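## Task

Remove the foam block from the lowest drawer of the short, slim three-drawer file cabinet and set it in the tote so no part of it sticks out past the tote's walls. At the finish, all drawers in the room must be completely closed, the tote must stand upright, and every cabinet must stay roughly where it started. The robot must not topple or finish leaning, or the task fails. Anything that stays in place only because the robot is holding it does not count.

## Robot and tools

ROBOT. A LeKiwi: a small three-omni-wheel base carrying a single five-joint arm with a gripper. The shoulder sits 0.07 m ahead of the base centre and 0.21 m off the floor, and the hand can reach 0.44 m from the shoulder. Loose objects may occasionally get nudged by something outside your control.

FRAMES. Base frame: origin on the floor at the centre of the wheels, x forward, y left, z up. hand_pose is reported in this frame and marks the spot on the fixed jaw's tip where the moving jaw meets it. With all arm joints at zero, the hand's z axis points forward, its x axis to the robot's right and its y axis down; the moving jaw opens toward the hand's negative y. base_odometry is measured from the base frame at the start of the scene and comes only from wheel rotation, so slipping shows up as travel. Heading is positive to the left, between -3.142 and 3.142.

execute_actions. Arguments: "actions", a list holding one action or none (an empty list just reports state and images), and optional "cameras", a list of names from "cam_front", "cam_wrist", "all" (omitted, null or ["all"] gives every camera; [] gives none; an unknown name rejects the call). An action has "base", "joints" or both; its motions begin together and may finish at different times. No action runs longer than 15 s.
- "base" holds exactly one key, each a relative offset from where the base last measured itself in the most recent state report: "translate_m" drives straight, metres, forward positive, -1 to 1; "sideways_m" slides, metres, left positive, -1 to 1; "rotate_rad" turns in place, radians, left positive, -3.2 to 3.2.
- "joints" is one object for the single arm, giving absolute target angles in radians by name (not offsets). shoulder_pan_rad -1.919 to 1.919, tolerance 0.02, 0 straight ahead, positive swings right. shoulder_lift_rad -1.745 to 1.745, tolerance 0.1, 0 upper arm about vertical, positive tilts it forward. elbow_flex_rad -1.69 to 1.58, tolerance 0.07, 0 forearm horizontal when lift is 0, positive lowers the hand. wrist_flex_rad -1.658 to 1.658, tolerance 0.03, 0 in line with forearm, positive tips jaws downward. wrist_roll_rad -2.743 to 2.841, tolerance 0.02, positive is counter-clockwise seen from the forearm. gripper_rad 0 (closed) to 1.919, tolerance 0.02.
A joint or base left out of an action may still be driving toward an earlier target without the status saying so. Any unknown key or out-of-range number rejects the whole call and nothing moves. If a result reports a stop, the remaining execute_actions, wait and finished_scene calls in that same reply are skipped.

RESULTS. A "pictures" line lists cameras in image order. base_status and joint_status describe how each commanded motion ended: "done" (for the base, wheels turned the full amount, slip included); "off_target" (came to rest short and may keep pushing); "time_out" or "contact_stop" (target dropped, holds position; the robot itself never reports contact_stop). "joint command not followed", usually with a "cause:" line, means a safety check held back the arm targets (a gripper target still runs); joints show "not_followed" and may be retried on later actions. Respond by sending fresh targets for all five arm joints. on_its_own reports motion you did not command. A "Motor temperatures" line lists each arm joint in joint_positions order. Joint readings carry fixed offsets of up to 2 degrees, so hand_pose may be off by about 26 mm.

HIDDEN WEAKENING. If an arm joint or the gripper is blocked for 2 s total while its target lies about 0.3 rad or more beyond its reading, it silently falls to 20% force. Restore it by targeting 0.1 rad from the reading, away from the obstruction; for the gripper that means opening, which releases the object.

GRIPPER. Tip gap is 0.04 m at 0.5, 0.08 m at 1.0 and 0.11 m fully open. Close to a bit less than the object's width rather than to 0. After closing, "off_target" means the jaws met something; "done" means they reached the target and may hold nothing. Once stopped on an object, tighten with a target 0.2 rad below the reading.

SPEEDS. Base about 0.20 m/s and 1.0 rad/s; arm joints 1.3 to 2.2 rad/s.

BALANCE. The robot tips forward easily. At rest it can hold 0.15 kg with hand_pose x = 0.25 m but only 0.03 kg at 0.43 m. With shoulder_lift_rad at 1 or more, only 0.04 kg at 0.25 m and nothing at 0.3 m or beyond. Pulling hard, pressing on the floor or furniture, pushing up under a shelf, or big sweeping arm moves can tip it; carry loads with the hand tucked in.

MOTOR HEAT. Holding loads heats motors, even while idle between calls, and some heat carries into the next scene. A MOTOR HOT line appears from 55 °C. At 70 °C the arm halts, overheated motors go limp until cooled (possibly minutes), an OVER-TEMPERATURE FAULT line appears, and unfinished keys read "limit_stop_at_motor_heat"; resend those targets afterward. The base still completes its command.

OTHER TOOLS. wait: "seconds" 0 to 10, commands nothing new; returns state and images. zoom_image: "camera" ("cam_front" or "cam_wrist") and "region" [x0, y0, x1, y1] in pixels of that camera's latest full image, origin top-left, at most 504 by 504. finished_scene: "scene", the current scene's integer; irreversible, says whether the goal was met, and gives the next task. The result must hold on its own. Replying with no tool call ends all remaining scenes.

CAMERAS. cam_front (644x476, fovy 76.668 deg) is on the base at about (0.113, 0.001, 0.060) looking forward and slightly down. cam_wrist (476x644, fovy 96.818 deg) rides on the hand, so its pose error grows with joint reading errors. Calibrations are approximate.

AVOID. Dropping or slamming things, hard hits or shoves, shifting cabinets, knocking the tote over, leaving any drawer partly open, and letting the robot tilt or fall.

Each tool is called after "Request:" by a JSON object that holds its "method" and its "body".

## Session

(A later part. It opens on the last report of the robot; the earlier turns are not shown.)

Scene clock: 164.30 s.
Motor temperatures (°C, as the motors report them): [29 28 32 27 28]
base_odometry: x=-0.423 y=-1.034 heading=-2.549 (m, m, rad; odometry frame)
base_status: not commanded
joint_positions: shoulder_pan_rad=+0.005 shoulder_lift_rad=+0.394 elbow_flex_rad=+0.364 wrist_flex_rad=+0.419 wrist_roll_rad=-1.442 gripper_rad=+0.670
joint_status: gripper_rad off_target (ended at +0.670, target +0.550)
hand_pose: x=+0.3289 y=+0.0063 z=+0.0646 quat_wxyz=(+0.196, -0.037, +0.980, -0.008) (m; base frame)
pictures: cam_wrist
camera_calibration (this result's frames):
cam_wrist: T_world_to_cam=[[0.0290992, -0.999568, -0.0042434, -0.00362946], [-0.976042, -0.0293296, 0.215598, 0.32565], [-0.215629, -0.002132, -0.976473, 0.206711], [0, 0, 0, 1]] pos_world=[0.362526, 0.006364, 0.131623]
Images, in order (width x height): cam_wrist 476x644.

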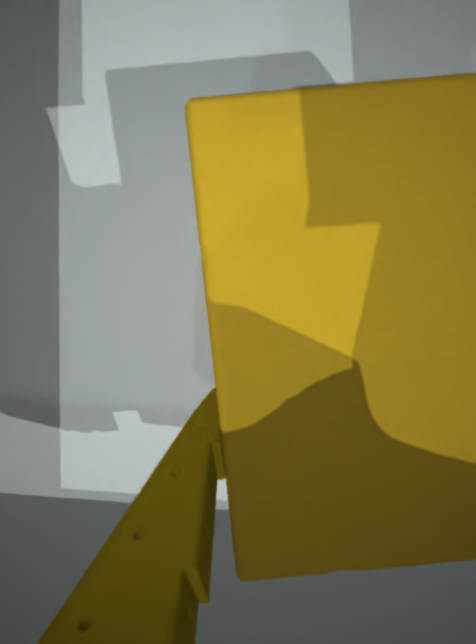

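Request:
{"method": "execute_actions", "body": {"actions": [{"joints":{"gripper_rad":0.46}}], "cameras": []}}

Request:
{"method": "execute_actions", "body": {"actions": [{"joints":{"wrist_flex_rad":0.95,"shoulder_lift_rad":0.065,"elbow_flex_rad":0.18}}], "cameras": []}}

Request:
{"method": "execute_actions", "body": {"actions": [{"joints":{"wrist_flex_rad":1.5,"shoulder_lift_rad":-0.1,"elbow_flex_rad":-0.4}}]}}

Scene clock: 173.23 s.
Motor temperatures (°C, as the motors report them): [29 28 32 27 28]
base_odometry: x=-0.423 y=-1.034 heading=-2.549 (m, m, rad; odometry frame)
base_status: not commanded
joint_positions: shoulder_pan_rad=+0.007 shoulder_lift_rad=+0.394 elbow_flex_rad=+0.362 wrist_flex_rad=+0.419 wrist_roll_rad=-1.442 gripper_rad=+0.636
joint_status: gripper_rad off_target (ended at +0.636, target +0.460)
hand_pose: x=+0.3293 y=+0.0059 z=+0.0649 quat_wxyz=(+0.196, -0.036, +0.980, -0.009) (m; base frame)
pictures: none
No camera images: the call's "cameras" was empty. Leave "cameras" out to get every camera's image.

Scene clock: 174.27 s.
Motor temperatures (°C, as the motors report them): [29 28 32 27 28]
base_odometry: x=-0.423 y=-1.034 heading=-2.549 (m, m, rad; odometry frame)
base_status: not commanded
joint_positions: shoulder_pan_rad=+0.007 shoulder_lift_rad=+0.119 elbow_flex_rad=+0.216 wrist_flex_rad=+0.946 wrist_roll_rad=-1.442 gripper_rad=+0.633
joint_status: all done
hand_pose: x=+0.3128 y=+0.0060 z=+0.1237 quat_wxyz=(+0.144, -0.037, +0.989, -0.006) (m; base frame)
pictures: none
No camera images: the call's "cameras" was empty. Leave "cameras" out to get every camera's image.

Scene clock: 175.33 s.
Motor temperatures (°C, as the motors report them): [29 28 32 27 28]
base_odometry: x=-0.423 y=-1.034 heading=-2.549 (m, m, rad; odometry frame)
base_status: not commanded
joint_positions: shoulder_pan_rad=+0.007 shoulder_lift_rad=-0.054 elbow_flex_rad=-0.359 wrist_flex_rad=+1.498 wrist_roll_rad=-1.442 gripper_rad=+0.633
joint_status: all done
hand_pose: x=+0.3150 y=+0.0060 z=+0.2394 quat_wxyz=(+0.240, -0.036, +0.970, -0.010) (m; base frame)
pictures: cam_front, cam_wrist
camera_calibration (this result's frames):
cam_wrist: T_world_to_cam=[[0.027811, -0.999613, -0.00108063, -0.0031435], [-0.99177, -0.027728, 0.124993, 0.30103], [-0.124975, -0.00240446, -0.992157, 0.349544], [0, 0, 0, 1]] pos_world=[0.342324, 0.00604514, 0.309172]
Images, in order (width x height): cam_front 644x476, cam_wrist 476x644.

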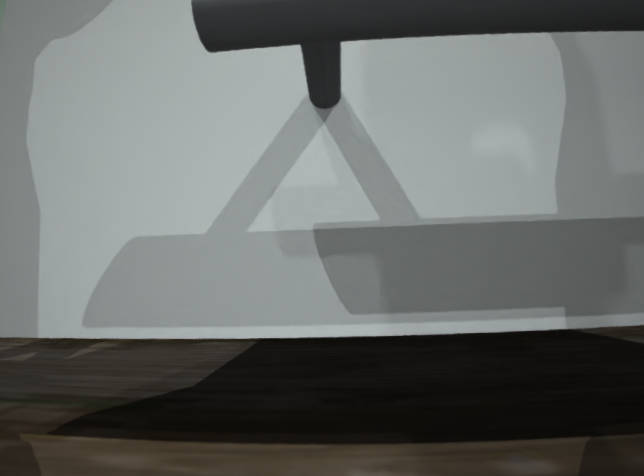

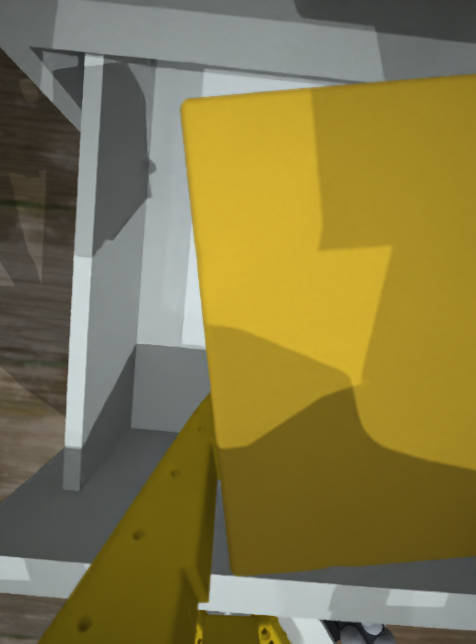

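Request:
{"method": "execute_actions", "body": {"actions": [{"base":{"translate_m":-0.04},"joints":{"shoulder_lift_rad":-0.8,"elbow_flex_rad":-0.1,"shoulder_pan_rad":1.7}}], "cameras": []}}

Request:
{"method": "execute_actions", "body": {"actions": [{"base":{"sideways_m":-0.1}}], "cameras": ["cam_front"]}}

Request:
{"method": "execute_actions", "body": {"actions": [{"base":{"translate_m":0.2}}]}}

Scene clock: 186.83 s.
Motor temperatures (°C, as the motors report them): [29 28 32 27 28]
base_odometry: x=-0.390 y=-1.012 heading=-2.549 (m, m, rad; odometry frame)
base_status: done
joint_positions: shoulder_pan_rad=+1.691 shoulder_lift_rad=-0.781 elbow_flex_rad=-0.097 wrist_flex_rad=+1.498 wrist_roll_rad=-1.442 gripper_rad=+0.633
joint_status: all done
hand_pose: x=+0.0526 y=-0.1829 z=+0.3217 quat_wxyz=(+0.290, +0.641, +0.616, -0.354) (m; base frame)
pictures: none
No camera images: the call's "cameras" was empty. Leave "cameras" out to get every camera's image.

Scene clock: 188.30 s.
Motor temperatures (°C, as the motors report them): [29 28 32 27 28]
base_odometry: x=-0.446 y=-0.929 heading=-2.547 (m, m, rad; odometry frame)
base_status: done
joint_positions: shoulder_pan_rad=+1.691 shoulder_lift_rad=-0.783 elbow_flex_rad=-0.097 wrist_flex_rad=+1.499 wrist_roll_rad=-1.442 gripper_rad=+0.633
joint_status: not commanded
hand_pose: x=+0.0527 y=-0.1826 z=+0.3217 quat_wxyz=(+0.290, +0.641, +0.616, -0.354) (m; base frame)
pictures: cam_front
Images, in order (width x height): cam_front 644x476.

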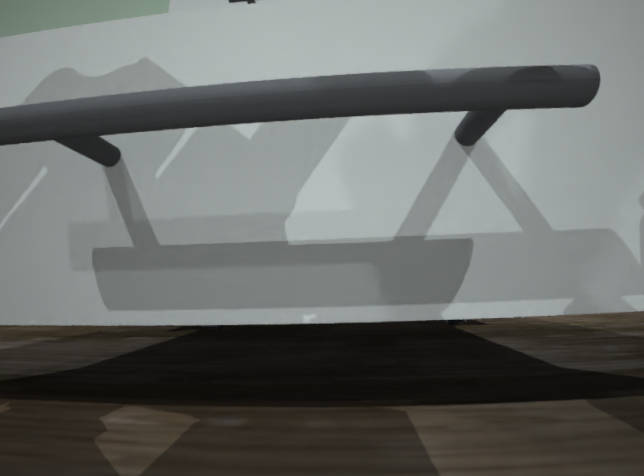

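Scene clock: 190.27 s.
Motor temperatures (°C, as the motors report them): [29 28 32 27 28]
base_odometry: x=-0.611 y=-1.041 heading=-2.547 (m, m, rad; odometry frame)
base_status: done
joint_positions: shoulder_pan_rad=+1.692 shoulder_lift_rad=-0.783 elbow_flex_rad=-0.097 wrist_flex_rad=+1.499 wrist_roll_rad=-1.442 gripper_rad=+0.633
joint_status: not commanded
hand_pose: x=+0.0524 y=-0.1826 z=+0.3217 quat_wxyz=(+0.289, +0.641, +0.616, -0.355) (m; base frame)
pictures: cam_front, cam_wrist
camera_calibration (this result's frames):
cam_wrist: T_world_to_cam=[[-0.995812, 0.0902714, 0.0144812, 0.0633399], [0.0803368, 0.939595, -0.332726, 0.292779], [-0.043642, -0.330169, -0.942912, 0.318001], [0, 0, 0, 1]] pos_world=[0.0534319, -0.175818, 0.396345]
Images, in order (width x height): cam_front 644x476, cam_wrist 476x644.

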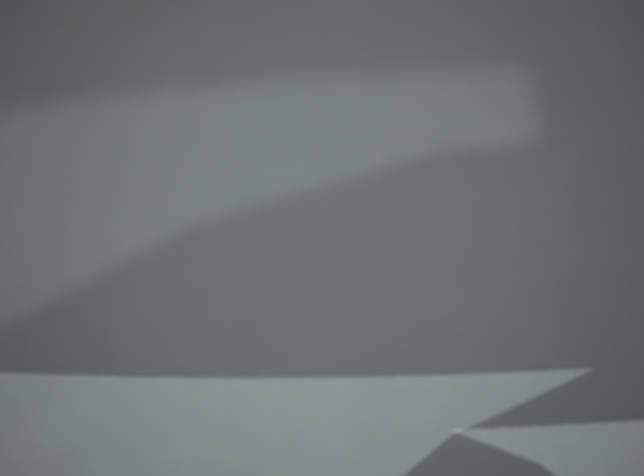

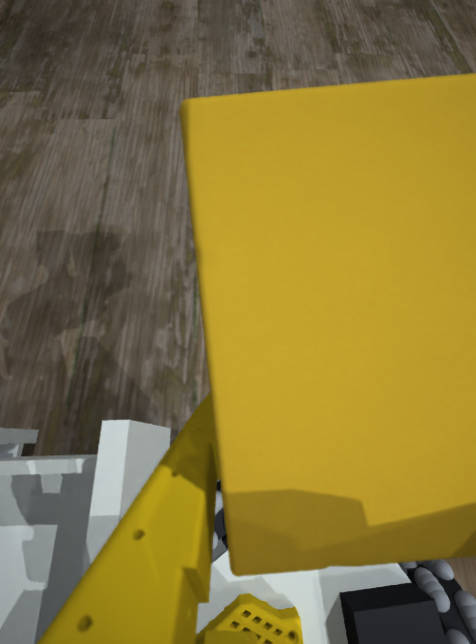

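Request:
{"method": "execute_actions", "body": {"actions": [{"base":{"translate_m":0.1}}], "cameras": ["cam_wrist"]}}

Scene clock: 197.37 s.
Motor temperatures (°C, as the motors report them): [29 28 32 27 28]
base_odometry: x=-0.693 y=-1.097 heading=-2.547 (m, m, rad; odometry frame)
base_status: done
joint_positions: shoulder_pan_rad=+1.692 shoulder_lift_rad=-0.783 elbow_flex_rad=-0.097 wrist_flex_rad=+1.499 wrist_roll_rad=-1.442 gripper_rad=+0.633
joint_status: not commanded
hand_pose: x=+0.0524 y=-0.1826 z=+0.3217 quat_wxyz=(+0.289, +0.641, +0.616, -0.355) (m; base frame)
pictures: cam_wrist
camera_calibration (this result's frames):
cam_wrist: T_world_to_cam=[[-0.995812, 0.0902714, 0.0144812, 0.0633399], [0.0803368, 0.939595, -0.332726, 0.292779], [-0.043642, -0.330169, -0.942912, 0.318001], [0, 0, 0, 1]] pos_world=[0.0534319, -0.175818, 0.396345]
Images, in order (width x height): cam_wrist 476x644.

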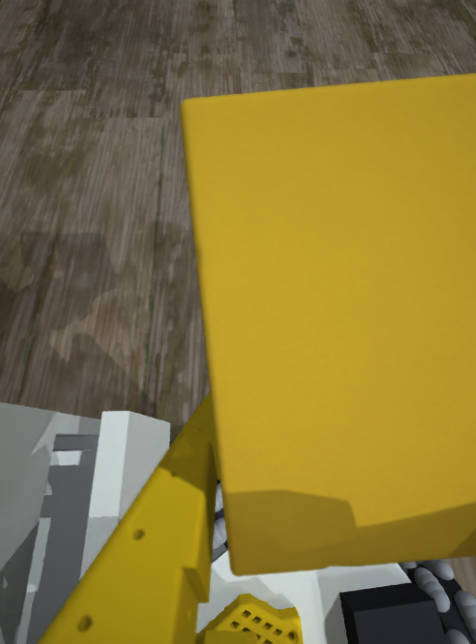

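Request:
{"method": "execute_actions", "body": {"actions": [{"base":{"translate_m":0.035}}], "cameras": ["cam_wrist"]}}

Scene clock: 202.90 s.
Motor temperatures (°C, as the motors report them): [29 28 32 27 28]
base_odometry: x=-0.722 y=-1.116 heading=-2.547 (m, m, rad; odometry frame)
base_status: done
joint_positions: shoulder_pan_rad=+1.692 shoulder_lift_rad=-0.783 elbow_flex_rad=-0.097 wrist_flex_rad=+1.499 wrist_roll_rad=-1.442 gripper_rad=+0.633
joint_status: not commanded
hand_pose: x=+0.0524 y=-0.1826 z=+0.3217 quat_wxyz=(+0.289, +0.641, +0.616, -0.355) (m; base frame)
pictures: cam_wrist
camera_calibration (this result's frames):
cam_wrist: T_world_to_cam=[[-0.995812, 0.0902714, 0.0144812, 0.0633399], [0.0803368, 0.939595, -0.332726, 0.292779], [-0.043642, -0.330169, -0.942912, 0.318001], [0, 0, 0, 1]] pos_world=[0.0534319, -0.175818, 0.396345]
Images, in order (width x height): cam_wrist 476x644.

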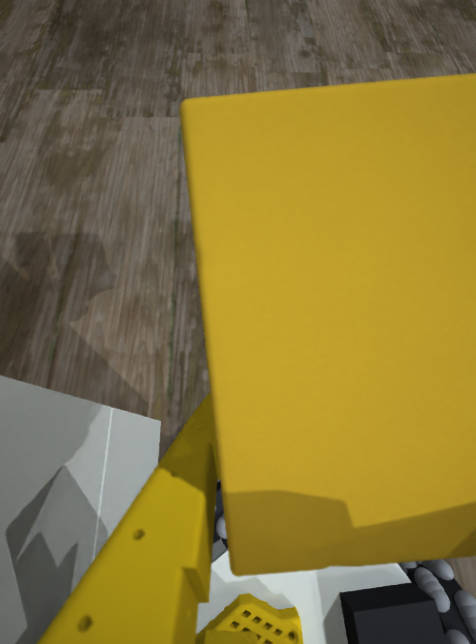

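Request:
{"method": "execute_actions", "body": {"actions": [{"base":{"translate_m":-1.0},"joints":{"shoulder_pan_rad":0.0}}], "cameras": ["cam_front"]}}

Request:
{"method": "execute_actions", "body": {"actions": [{"base":{"rotate_rad":-1.57}}], "cameras": ["cam_front"]}}

Request:
{"method": "execute_actions", "body": {"actions": [{"base":{"translate_m":1.0}}], "cameras": ["cam_front"]}}

Scene clock: 219.13 s.
Motor temperatures (°C, as the motors report them): [29 28 32 27 28]
base_odometry: x=+0.106 y=-0.556 heading=-2.547 (m, m, rad; odometry frame)
base_status: done
joint_positions: shoulder_pan_rad=+0.008 shoulder_lift_rad=-0.786 elbow_flex_rad=-0.095 wrist_flex_rad=+1.499 wrist_roll_rad=-1.442 gripper_rad=+0.633
joint_status: all done
hand_pose: x=+0.2498 y=+0.0062 z=+0.3219 quat_wxyz=(+0.458, -0.032, +0.888, -0.020) (m; base frame)
pictures: cam_front
Images, in order (width x height): cam_front 644x476.

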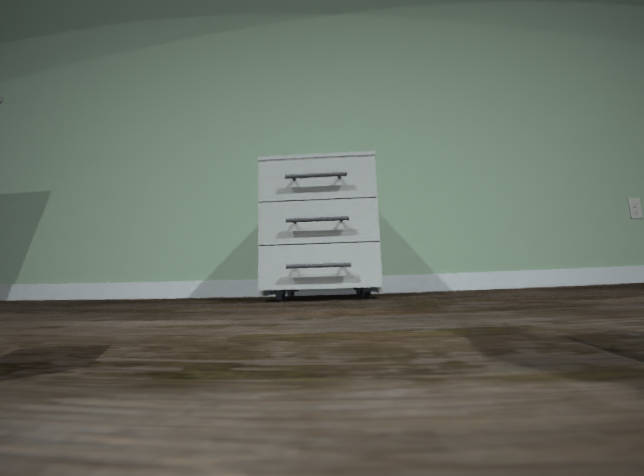

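Scene clock: 221.67 s.
Motor temperatures (°C, as the motors report them): [29 28 32 27 28]
base_odometry: x=+0.106 y=-0.556 heading=+2.170 (m, m, rad; odometry frame)
base_status: done
joint_positions: shoulder_pan_rad=+0.008 shoulder_lift_rad=-0.786 elbow_flex_rad=-0.095 wrist_flex_rad=+1.499 wrist_roll_rad=-1.442 gripper_rad=+0.633
joint_status: not commanded
hand_pose: x=+0.2498 y=+0.0062 z=+0.3219 quat_wxyz=(+0.458, -0.032, +0.888, -0.020) (m; base frame)
pictures: cam_front
Images, in order (width x height): cam_front 644x476.

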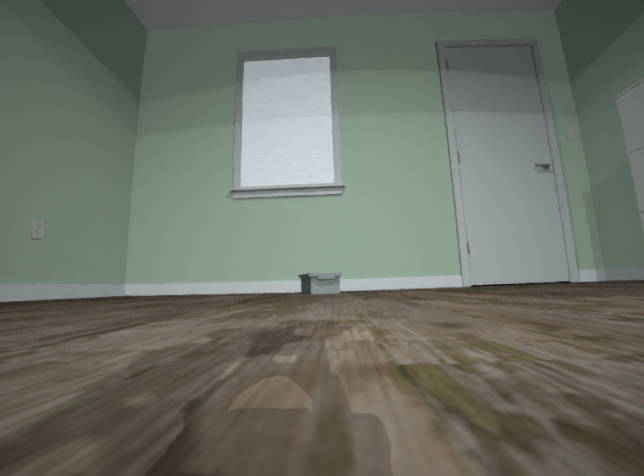

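Scene clock: 227.63 s.
Motor temperatures (°C, as the motors report them): [29 28 32 27 28]
base_odometry: x=-0.458 y=+0.269 heading=+2.170 (m, m, rad; odometry frame)
base_status: done
joint_positions: shoulder_pan_rad=+0.008 shoulder_lift_rad=-0.786 elbow_flex_rad=-0.095 wrist_flex_rad=+1.499 wrist_roll_rad=-1.442 gripper_rad=+0.633
joint_status: not commanded
hand_pose: x=+0.2498 y=+0.0062 z=+0.3219 quat_wxyz=(+0.458, -0.032, +0.888, -0.020) (m; base frame)
pictures: cam_front
Images, in order (width x height): cam_front 644x476.

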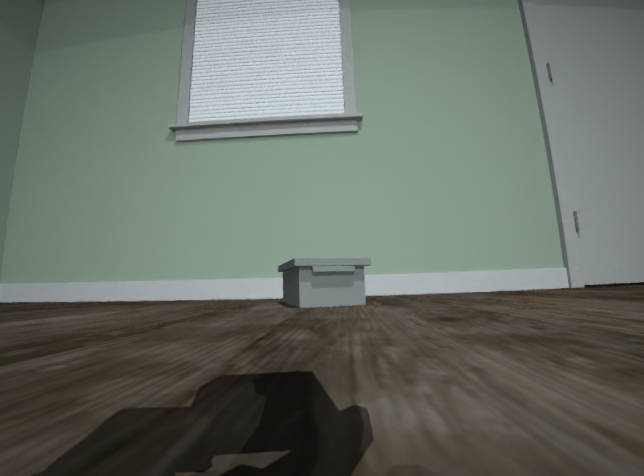

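Request:
{"method": "execute_actions", "body": {"actions": [{"base":{"translate_m":0.5}}]}}

Scene clock: 234.63 s.
Motor temperatures (°C, as the motors report them): [29 28 32 27 28]
base_odometry: x=-0.739 y=+0.682 heading=+2.170 (m, m, rad; odometry frame)
base_status: done
joint_positions: shoulder_pan_rad=+0.008 shoulder_lift_rad=-0.786 elbow_flex_rad=-0.095 wrist_flex_rad=+1.499 wrist_roll_rad=-1.442 gripper_rad=+0.633
joint_status: not commanded
hand_pose: x=+0.2498 y=+0.0062 z=+0.3219 quat_wxyz=(+0.458, -0.032, +0.888, -0.020) (m; base frame)
pictures: cam_front, cam_wrist
camera_calibration (this result's frames):
cam_wrist: T_world_to_cam=[[0.0230839, -0.999628, 0.0145291, -0.00492932], [-0.942137, -0.0266133, -0.334171, 0.361397], [0.334433, -0.00597446, -0.9424, 0.292483], [0, 0, 0, 1]] pos_world=[0.242783, 0.00643792, 0.396477]
Images, in order (width x height): cam_front 644x476, cam_wrist 476x644.

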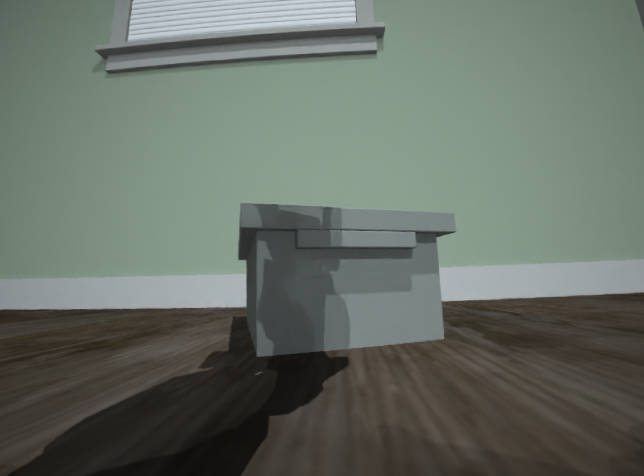

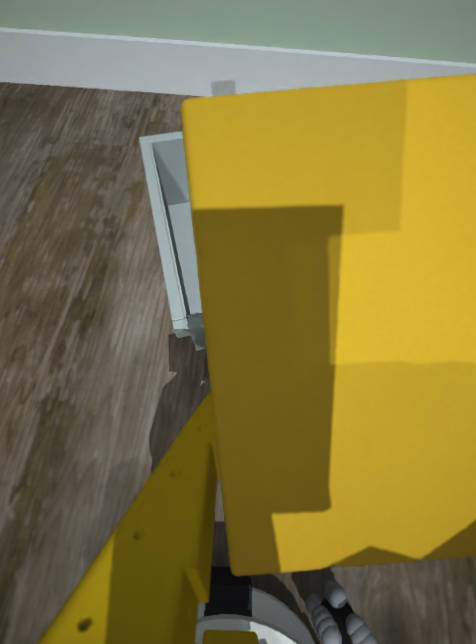

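Request:
{"method": "execute_actions", "body": {"actions": [{"base":{"sideways_m":0.03}}], "cameras": []}}

Request:
{"method": "execute_actions", "body": {"actions": [{"base":{"translate_m":0.17},"joints":{"wrist_flex_rad":1.5,"shoulder_lift_rad":-0.1,"elbow_flex_rad":-0.25,"wrist_roll_rad":-1.3}}]}}

Request:
{"method": "execute_actions", "body": {"actions": [{"joints":{"wrist_flex_rad":0.95,"shoulder_lift_rad":0.065,"elbow_flex_rad":0.18}}]}}

Scene clock: 247.77 s.
Motor temperatures (°C, as the motors report them): [29 28 32 27 28]
base_odometry: x=-0.763 y=+0.665 heading=+2.168 (m, m, rad; odometry frame)
base_status: done
joint_positions: shoulder_pan_rad=+0.008 shoulder_lift_rad=-0.786 elbow_flex_rad=-0.095 wrist_flex_rad=+1.499 wrist_roll_rad=-1.442 gripper_rad=+0.633
joint_status: not commanded
hand_pose: x=+0.2498 y=+0.0062 z=+0.3219 quat_wxyz=(+0.458, -0.032, +0.888, -0.020) (m; base frame)
pictures: none
No camera images: the call's "cameras" was empty. Leave "cameras" out to get every camera's image.

Scene clock: 249.60 s.
Motor temperatures (°C, as the motors report them): [29 28 32 27 28]
base_odometry: x=-0.859 y=+0.805 heading=+2.168 (m, m, rad; odometry frame)
base_status: done
joint_positions: shoulder_pan_rad=+0.008 shoulder_lift_rad=-0.092 elbow_flex_rad=-0.215 wrist_flex_rad=+1.499 wrist_roll_rad=-1.308 gripper_rad=+0.633
joint_status: all done
hand_pose: x=+0.2995 y=+0.0056 z=+0.2195 quat_wxyz=(+0.187, -0.101, +0.977, -0.021) (m; base frame)
pictures: cam_front, cam_wrist
camera_calibration (this result's frames):
cam_wrist: T_world_to_cam=[[0.149377, -0.987788, 0.0442978, -0.0496114], [-0.96259, -0.135031, 0.234921, 0.255892], [-0.22607, -0.0777322, -0.971005, 0.353899], [0, 0, 0, 1]] pos_world=[0.333736, 0.0130572, 0.285721]
Images, in order (width x height): cam_front 644x476, cam_wrist 476x644.

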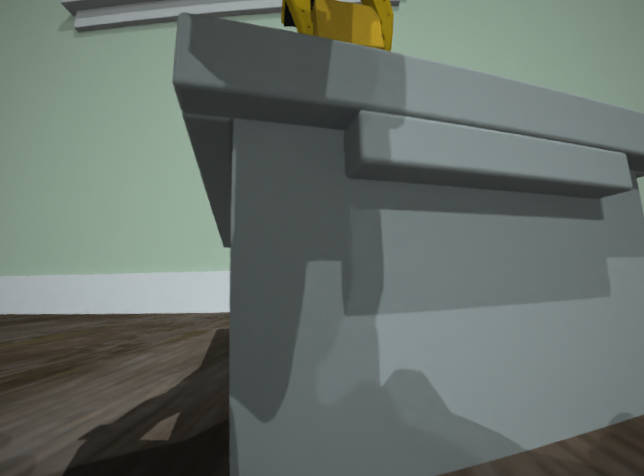

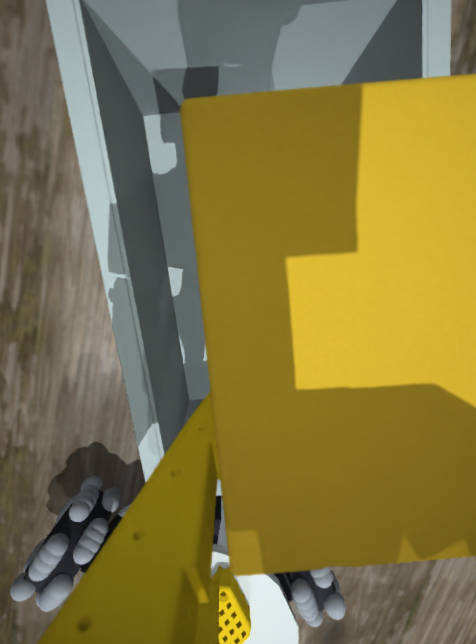

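Scene clock: 250.67 s.
Motor temperatures (°C, as the motors report them): [29 28 32 27 28]
base_odometry: x=-0.859 y=+0.805 heading=+2.168 (m, m, rad; odometry frame)
base_status: not commanded
joint_positions: shoulder_pan_rad=+0.008 shoulder_lift_rad=+0.076 elbow_flex_rad=+0.184 wrist_flex_rad=+0.962 wrist_roll_rad=-1.308 gripper_rad=+0.633
joint_status: all done
hand_pose: x=+0.3186 y=+0.0054 z=+0.1378 quat_wxyz=(+0.172, -0.101, +0.980, -0.019) (m; base frame)
pictures: cam_front, cam_wrist
camera_calibration (this result's frames):
cam_wrist: T_world_to_cam=[[0.150661, -0.987798, 0.0394469, -0.0487349], [-0.954931, -0.135094, 0.264302, 0.286933], [-0.255748, -0.0774892, -0.963633, 0.287291], [0, 0, 0, 1]] pos_world=[0.354818, 0.0128846, 0.202928]
Images, in order (width x height): cam_front 644x476, cam_wrist 476x644.

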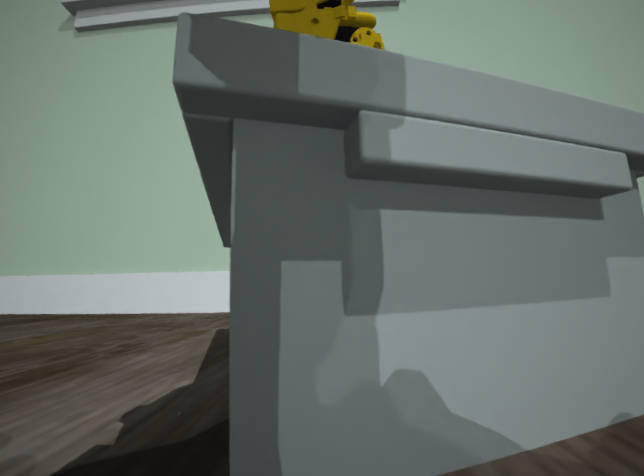

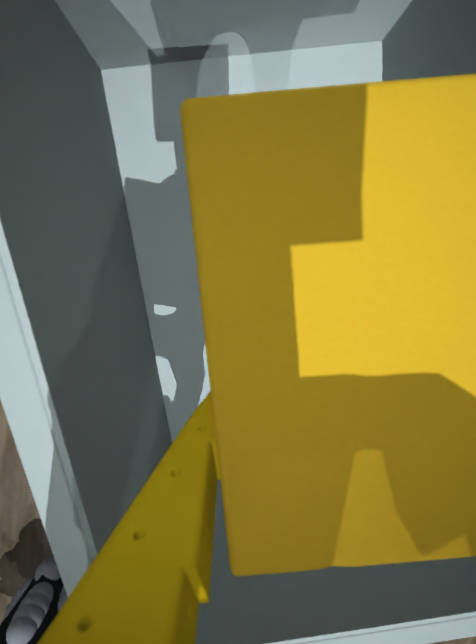

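Good.

Request:
{"method": "execute_actions", "body": {"actions": [{"joints":{"wrist_flex_rad":0.33,"shoulder_lift_rad":0.47,"elbow_flex_rad":0.41}}], "cameras": ["cam_wrist"]}}

Request:
{"method": "execute_actions", "body": {"actions": [{"joints":{"gripper_rad":1.0}}], "cameras": []}}

Request:
{"method": "execute_actions", "body": {"actions": [{"joints":{"wrist_flex_rad":0.95,"shoulder_lift_rad":0.0,"elbow_flex_rad":0.15}}], "cameras": []}}

Request:
{"method": "execute_actions", "body": {"actions": [{"joints":{"wrist_flex_rad":1.5,"shoulder_lift_rad":-0.5,"elbow_flex_rad":-0.2}}]}}

Scene clock: 262.30 s.
Motor temperatures (°C, as the motors report them): [29 28 32 27 28]
base_odometry: x=-0.859 y=+0.805 heading=+2.168 (m, m, rad; odometry frame)
base_status: not commanded
joint_positions: shoulder_pan_rad=+0.008 shoulder_lift_rad=+0.483 elbow_flex_rad=+0.413 wrist_flex_rad=+0.343 wrist_roll_rad=-1.308 gripper_rad=+0.633
joint_status: all done
hand_pose: x=+0.3135 y=+0.0055 z=+0.0412 quat_wxyz=(+0.165, -0.101, +0.981, -0.018) (m; base frame)
pictures: cam_wrist
camera_calibration (this result's frames):
cam_wrist: T_world_to_cam=[[0.151248, -0.987803, 0.0370072, -0.0442063], [-0.950765, -0.135128, 0.278902, 0.305709], [-0.270499, -0.0773684, -0.959606, 0.197434], [0, 0, 0, 1]] pos_world=[0.35075, 0.0129179, 0.105832]
Images, in order (width x height): cam_wrist 476x644.

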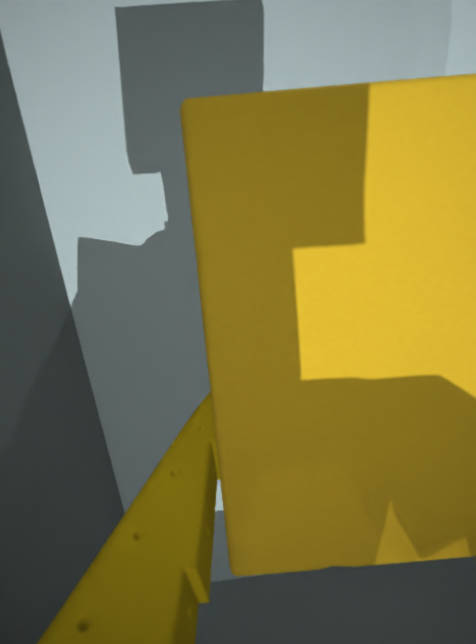

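Scene clock: 263.10 s.
Motor temperatures (°C, as the motors report them): [29 28 32 27 28]
base_odometry: x=-0.859 y=+0.805 heading=+2.168 (m, m, rad; odometry frame)
base_status: not commanded
joint_positions: shoulder_pan_rad=+0.008 shoulder_lift_rad=+0.483 elbow_flex_rad=+0.413 wrist_flex_rad=+0.341 wrist_roll_rad=-1.308 gripper_rad=+0.991
joint_status: all done
hand_pose: x=+0.3138 y=+0.0055 z=+0.0413 quat_wxyz=(+0.165, -0.101, +0.981, -0.018) (m; base frame)
pictures: none
No camera images: the call's "cameras" was empty. Leave "cameras" out to get every camera's image.

Scene clock: 264.20 s.
Motor temperatures (°C, as the motors report them): [29 28 32 27 28]
base_odometry: x=-0.859 y=+0.805 heading=+2.168 (m, m, rad; odometry frame)
base_status: not commanded
joint_positions: shoulder_pan_rad=+0.008 shoulder_lift_rad=+0.050 elbow_flex_rad=+0.186 wrist_flex_rad=+0.946 wrist_roll_rad=-1.308 gripper_rad=+0.993
joint_status: all done
hand_pose: x=+0.3226 y=+0.0054 z=+0.1442 quat_wxyz=(+0.192, -0.101, +0.976, -0.021) (m; base frame)
pictures: none
No camera images: the call's "cameras" was empty. Leave "cameras" out to get every camera's image.

Scene clock: 265.27 s.
Motor temperatures (°C, as the motors report them): [29 28 32 27 28]
base_odometry: x=-0.859 y=+0.805 heading=+2.168 (m, m, rad; odometry frame)
base_status: not commanded
joint_positions: shoulder_pan_rad=+0.008 shoulder_lift_rad=-0.470 elbow_flex_rad=-0.166 wrist_flex_rad=+1.498 wrist_roll_rad=-1.308 gripper_rad=+0.993
joint_status: all done
hand_pose: x=+0.2800 y=+0.0057 z=+0.2831 quat_wxyz=(+0.345, -0.096, +0.933, -0.038) (m; base frame)
pictures: cam_front, cam_wrist
camera_calibration (this result's frames):
cam_wrist: T_world_to_cam=[[0.126545, -0.987601, 0.092905, -0.0567137], [-0.986853, -0.134832, -0.0891155, 0.320635], [0.100537, -0.0804065, -0.991679, 0.325681], [0, 0, 0, 1]] pos_world=[0.290853, 0.0134083, 0.356814]
Images, in order (width x height): cam_front 644x476, cam_wrist 476x644.

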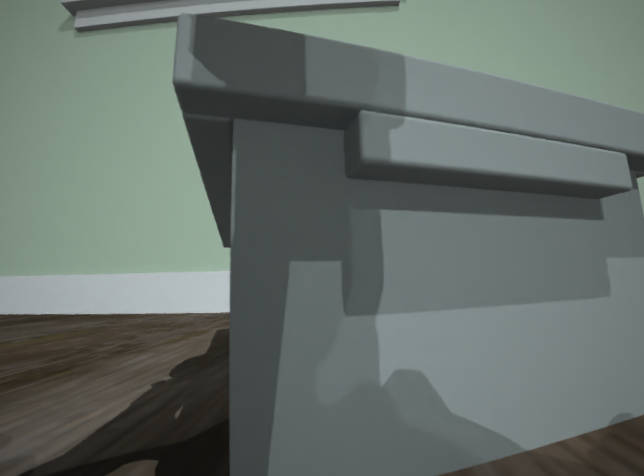

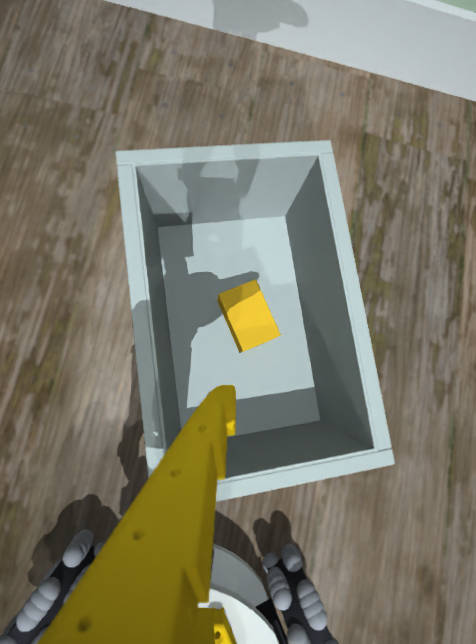

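Request:
{"method": "finished_scene", "body": {"scene": 1}}

The scene is finished: the task was done.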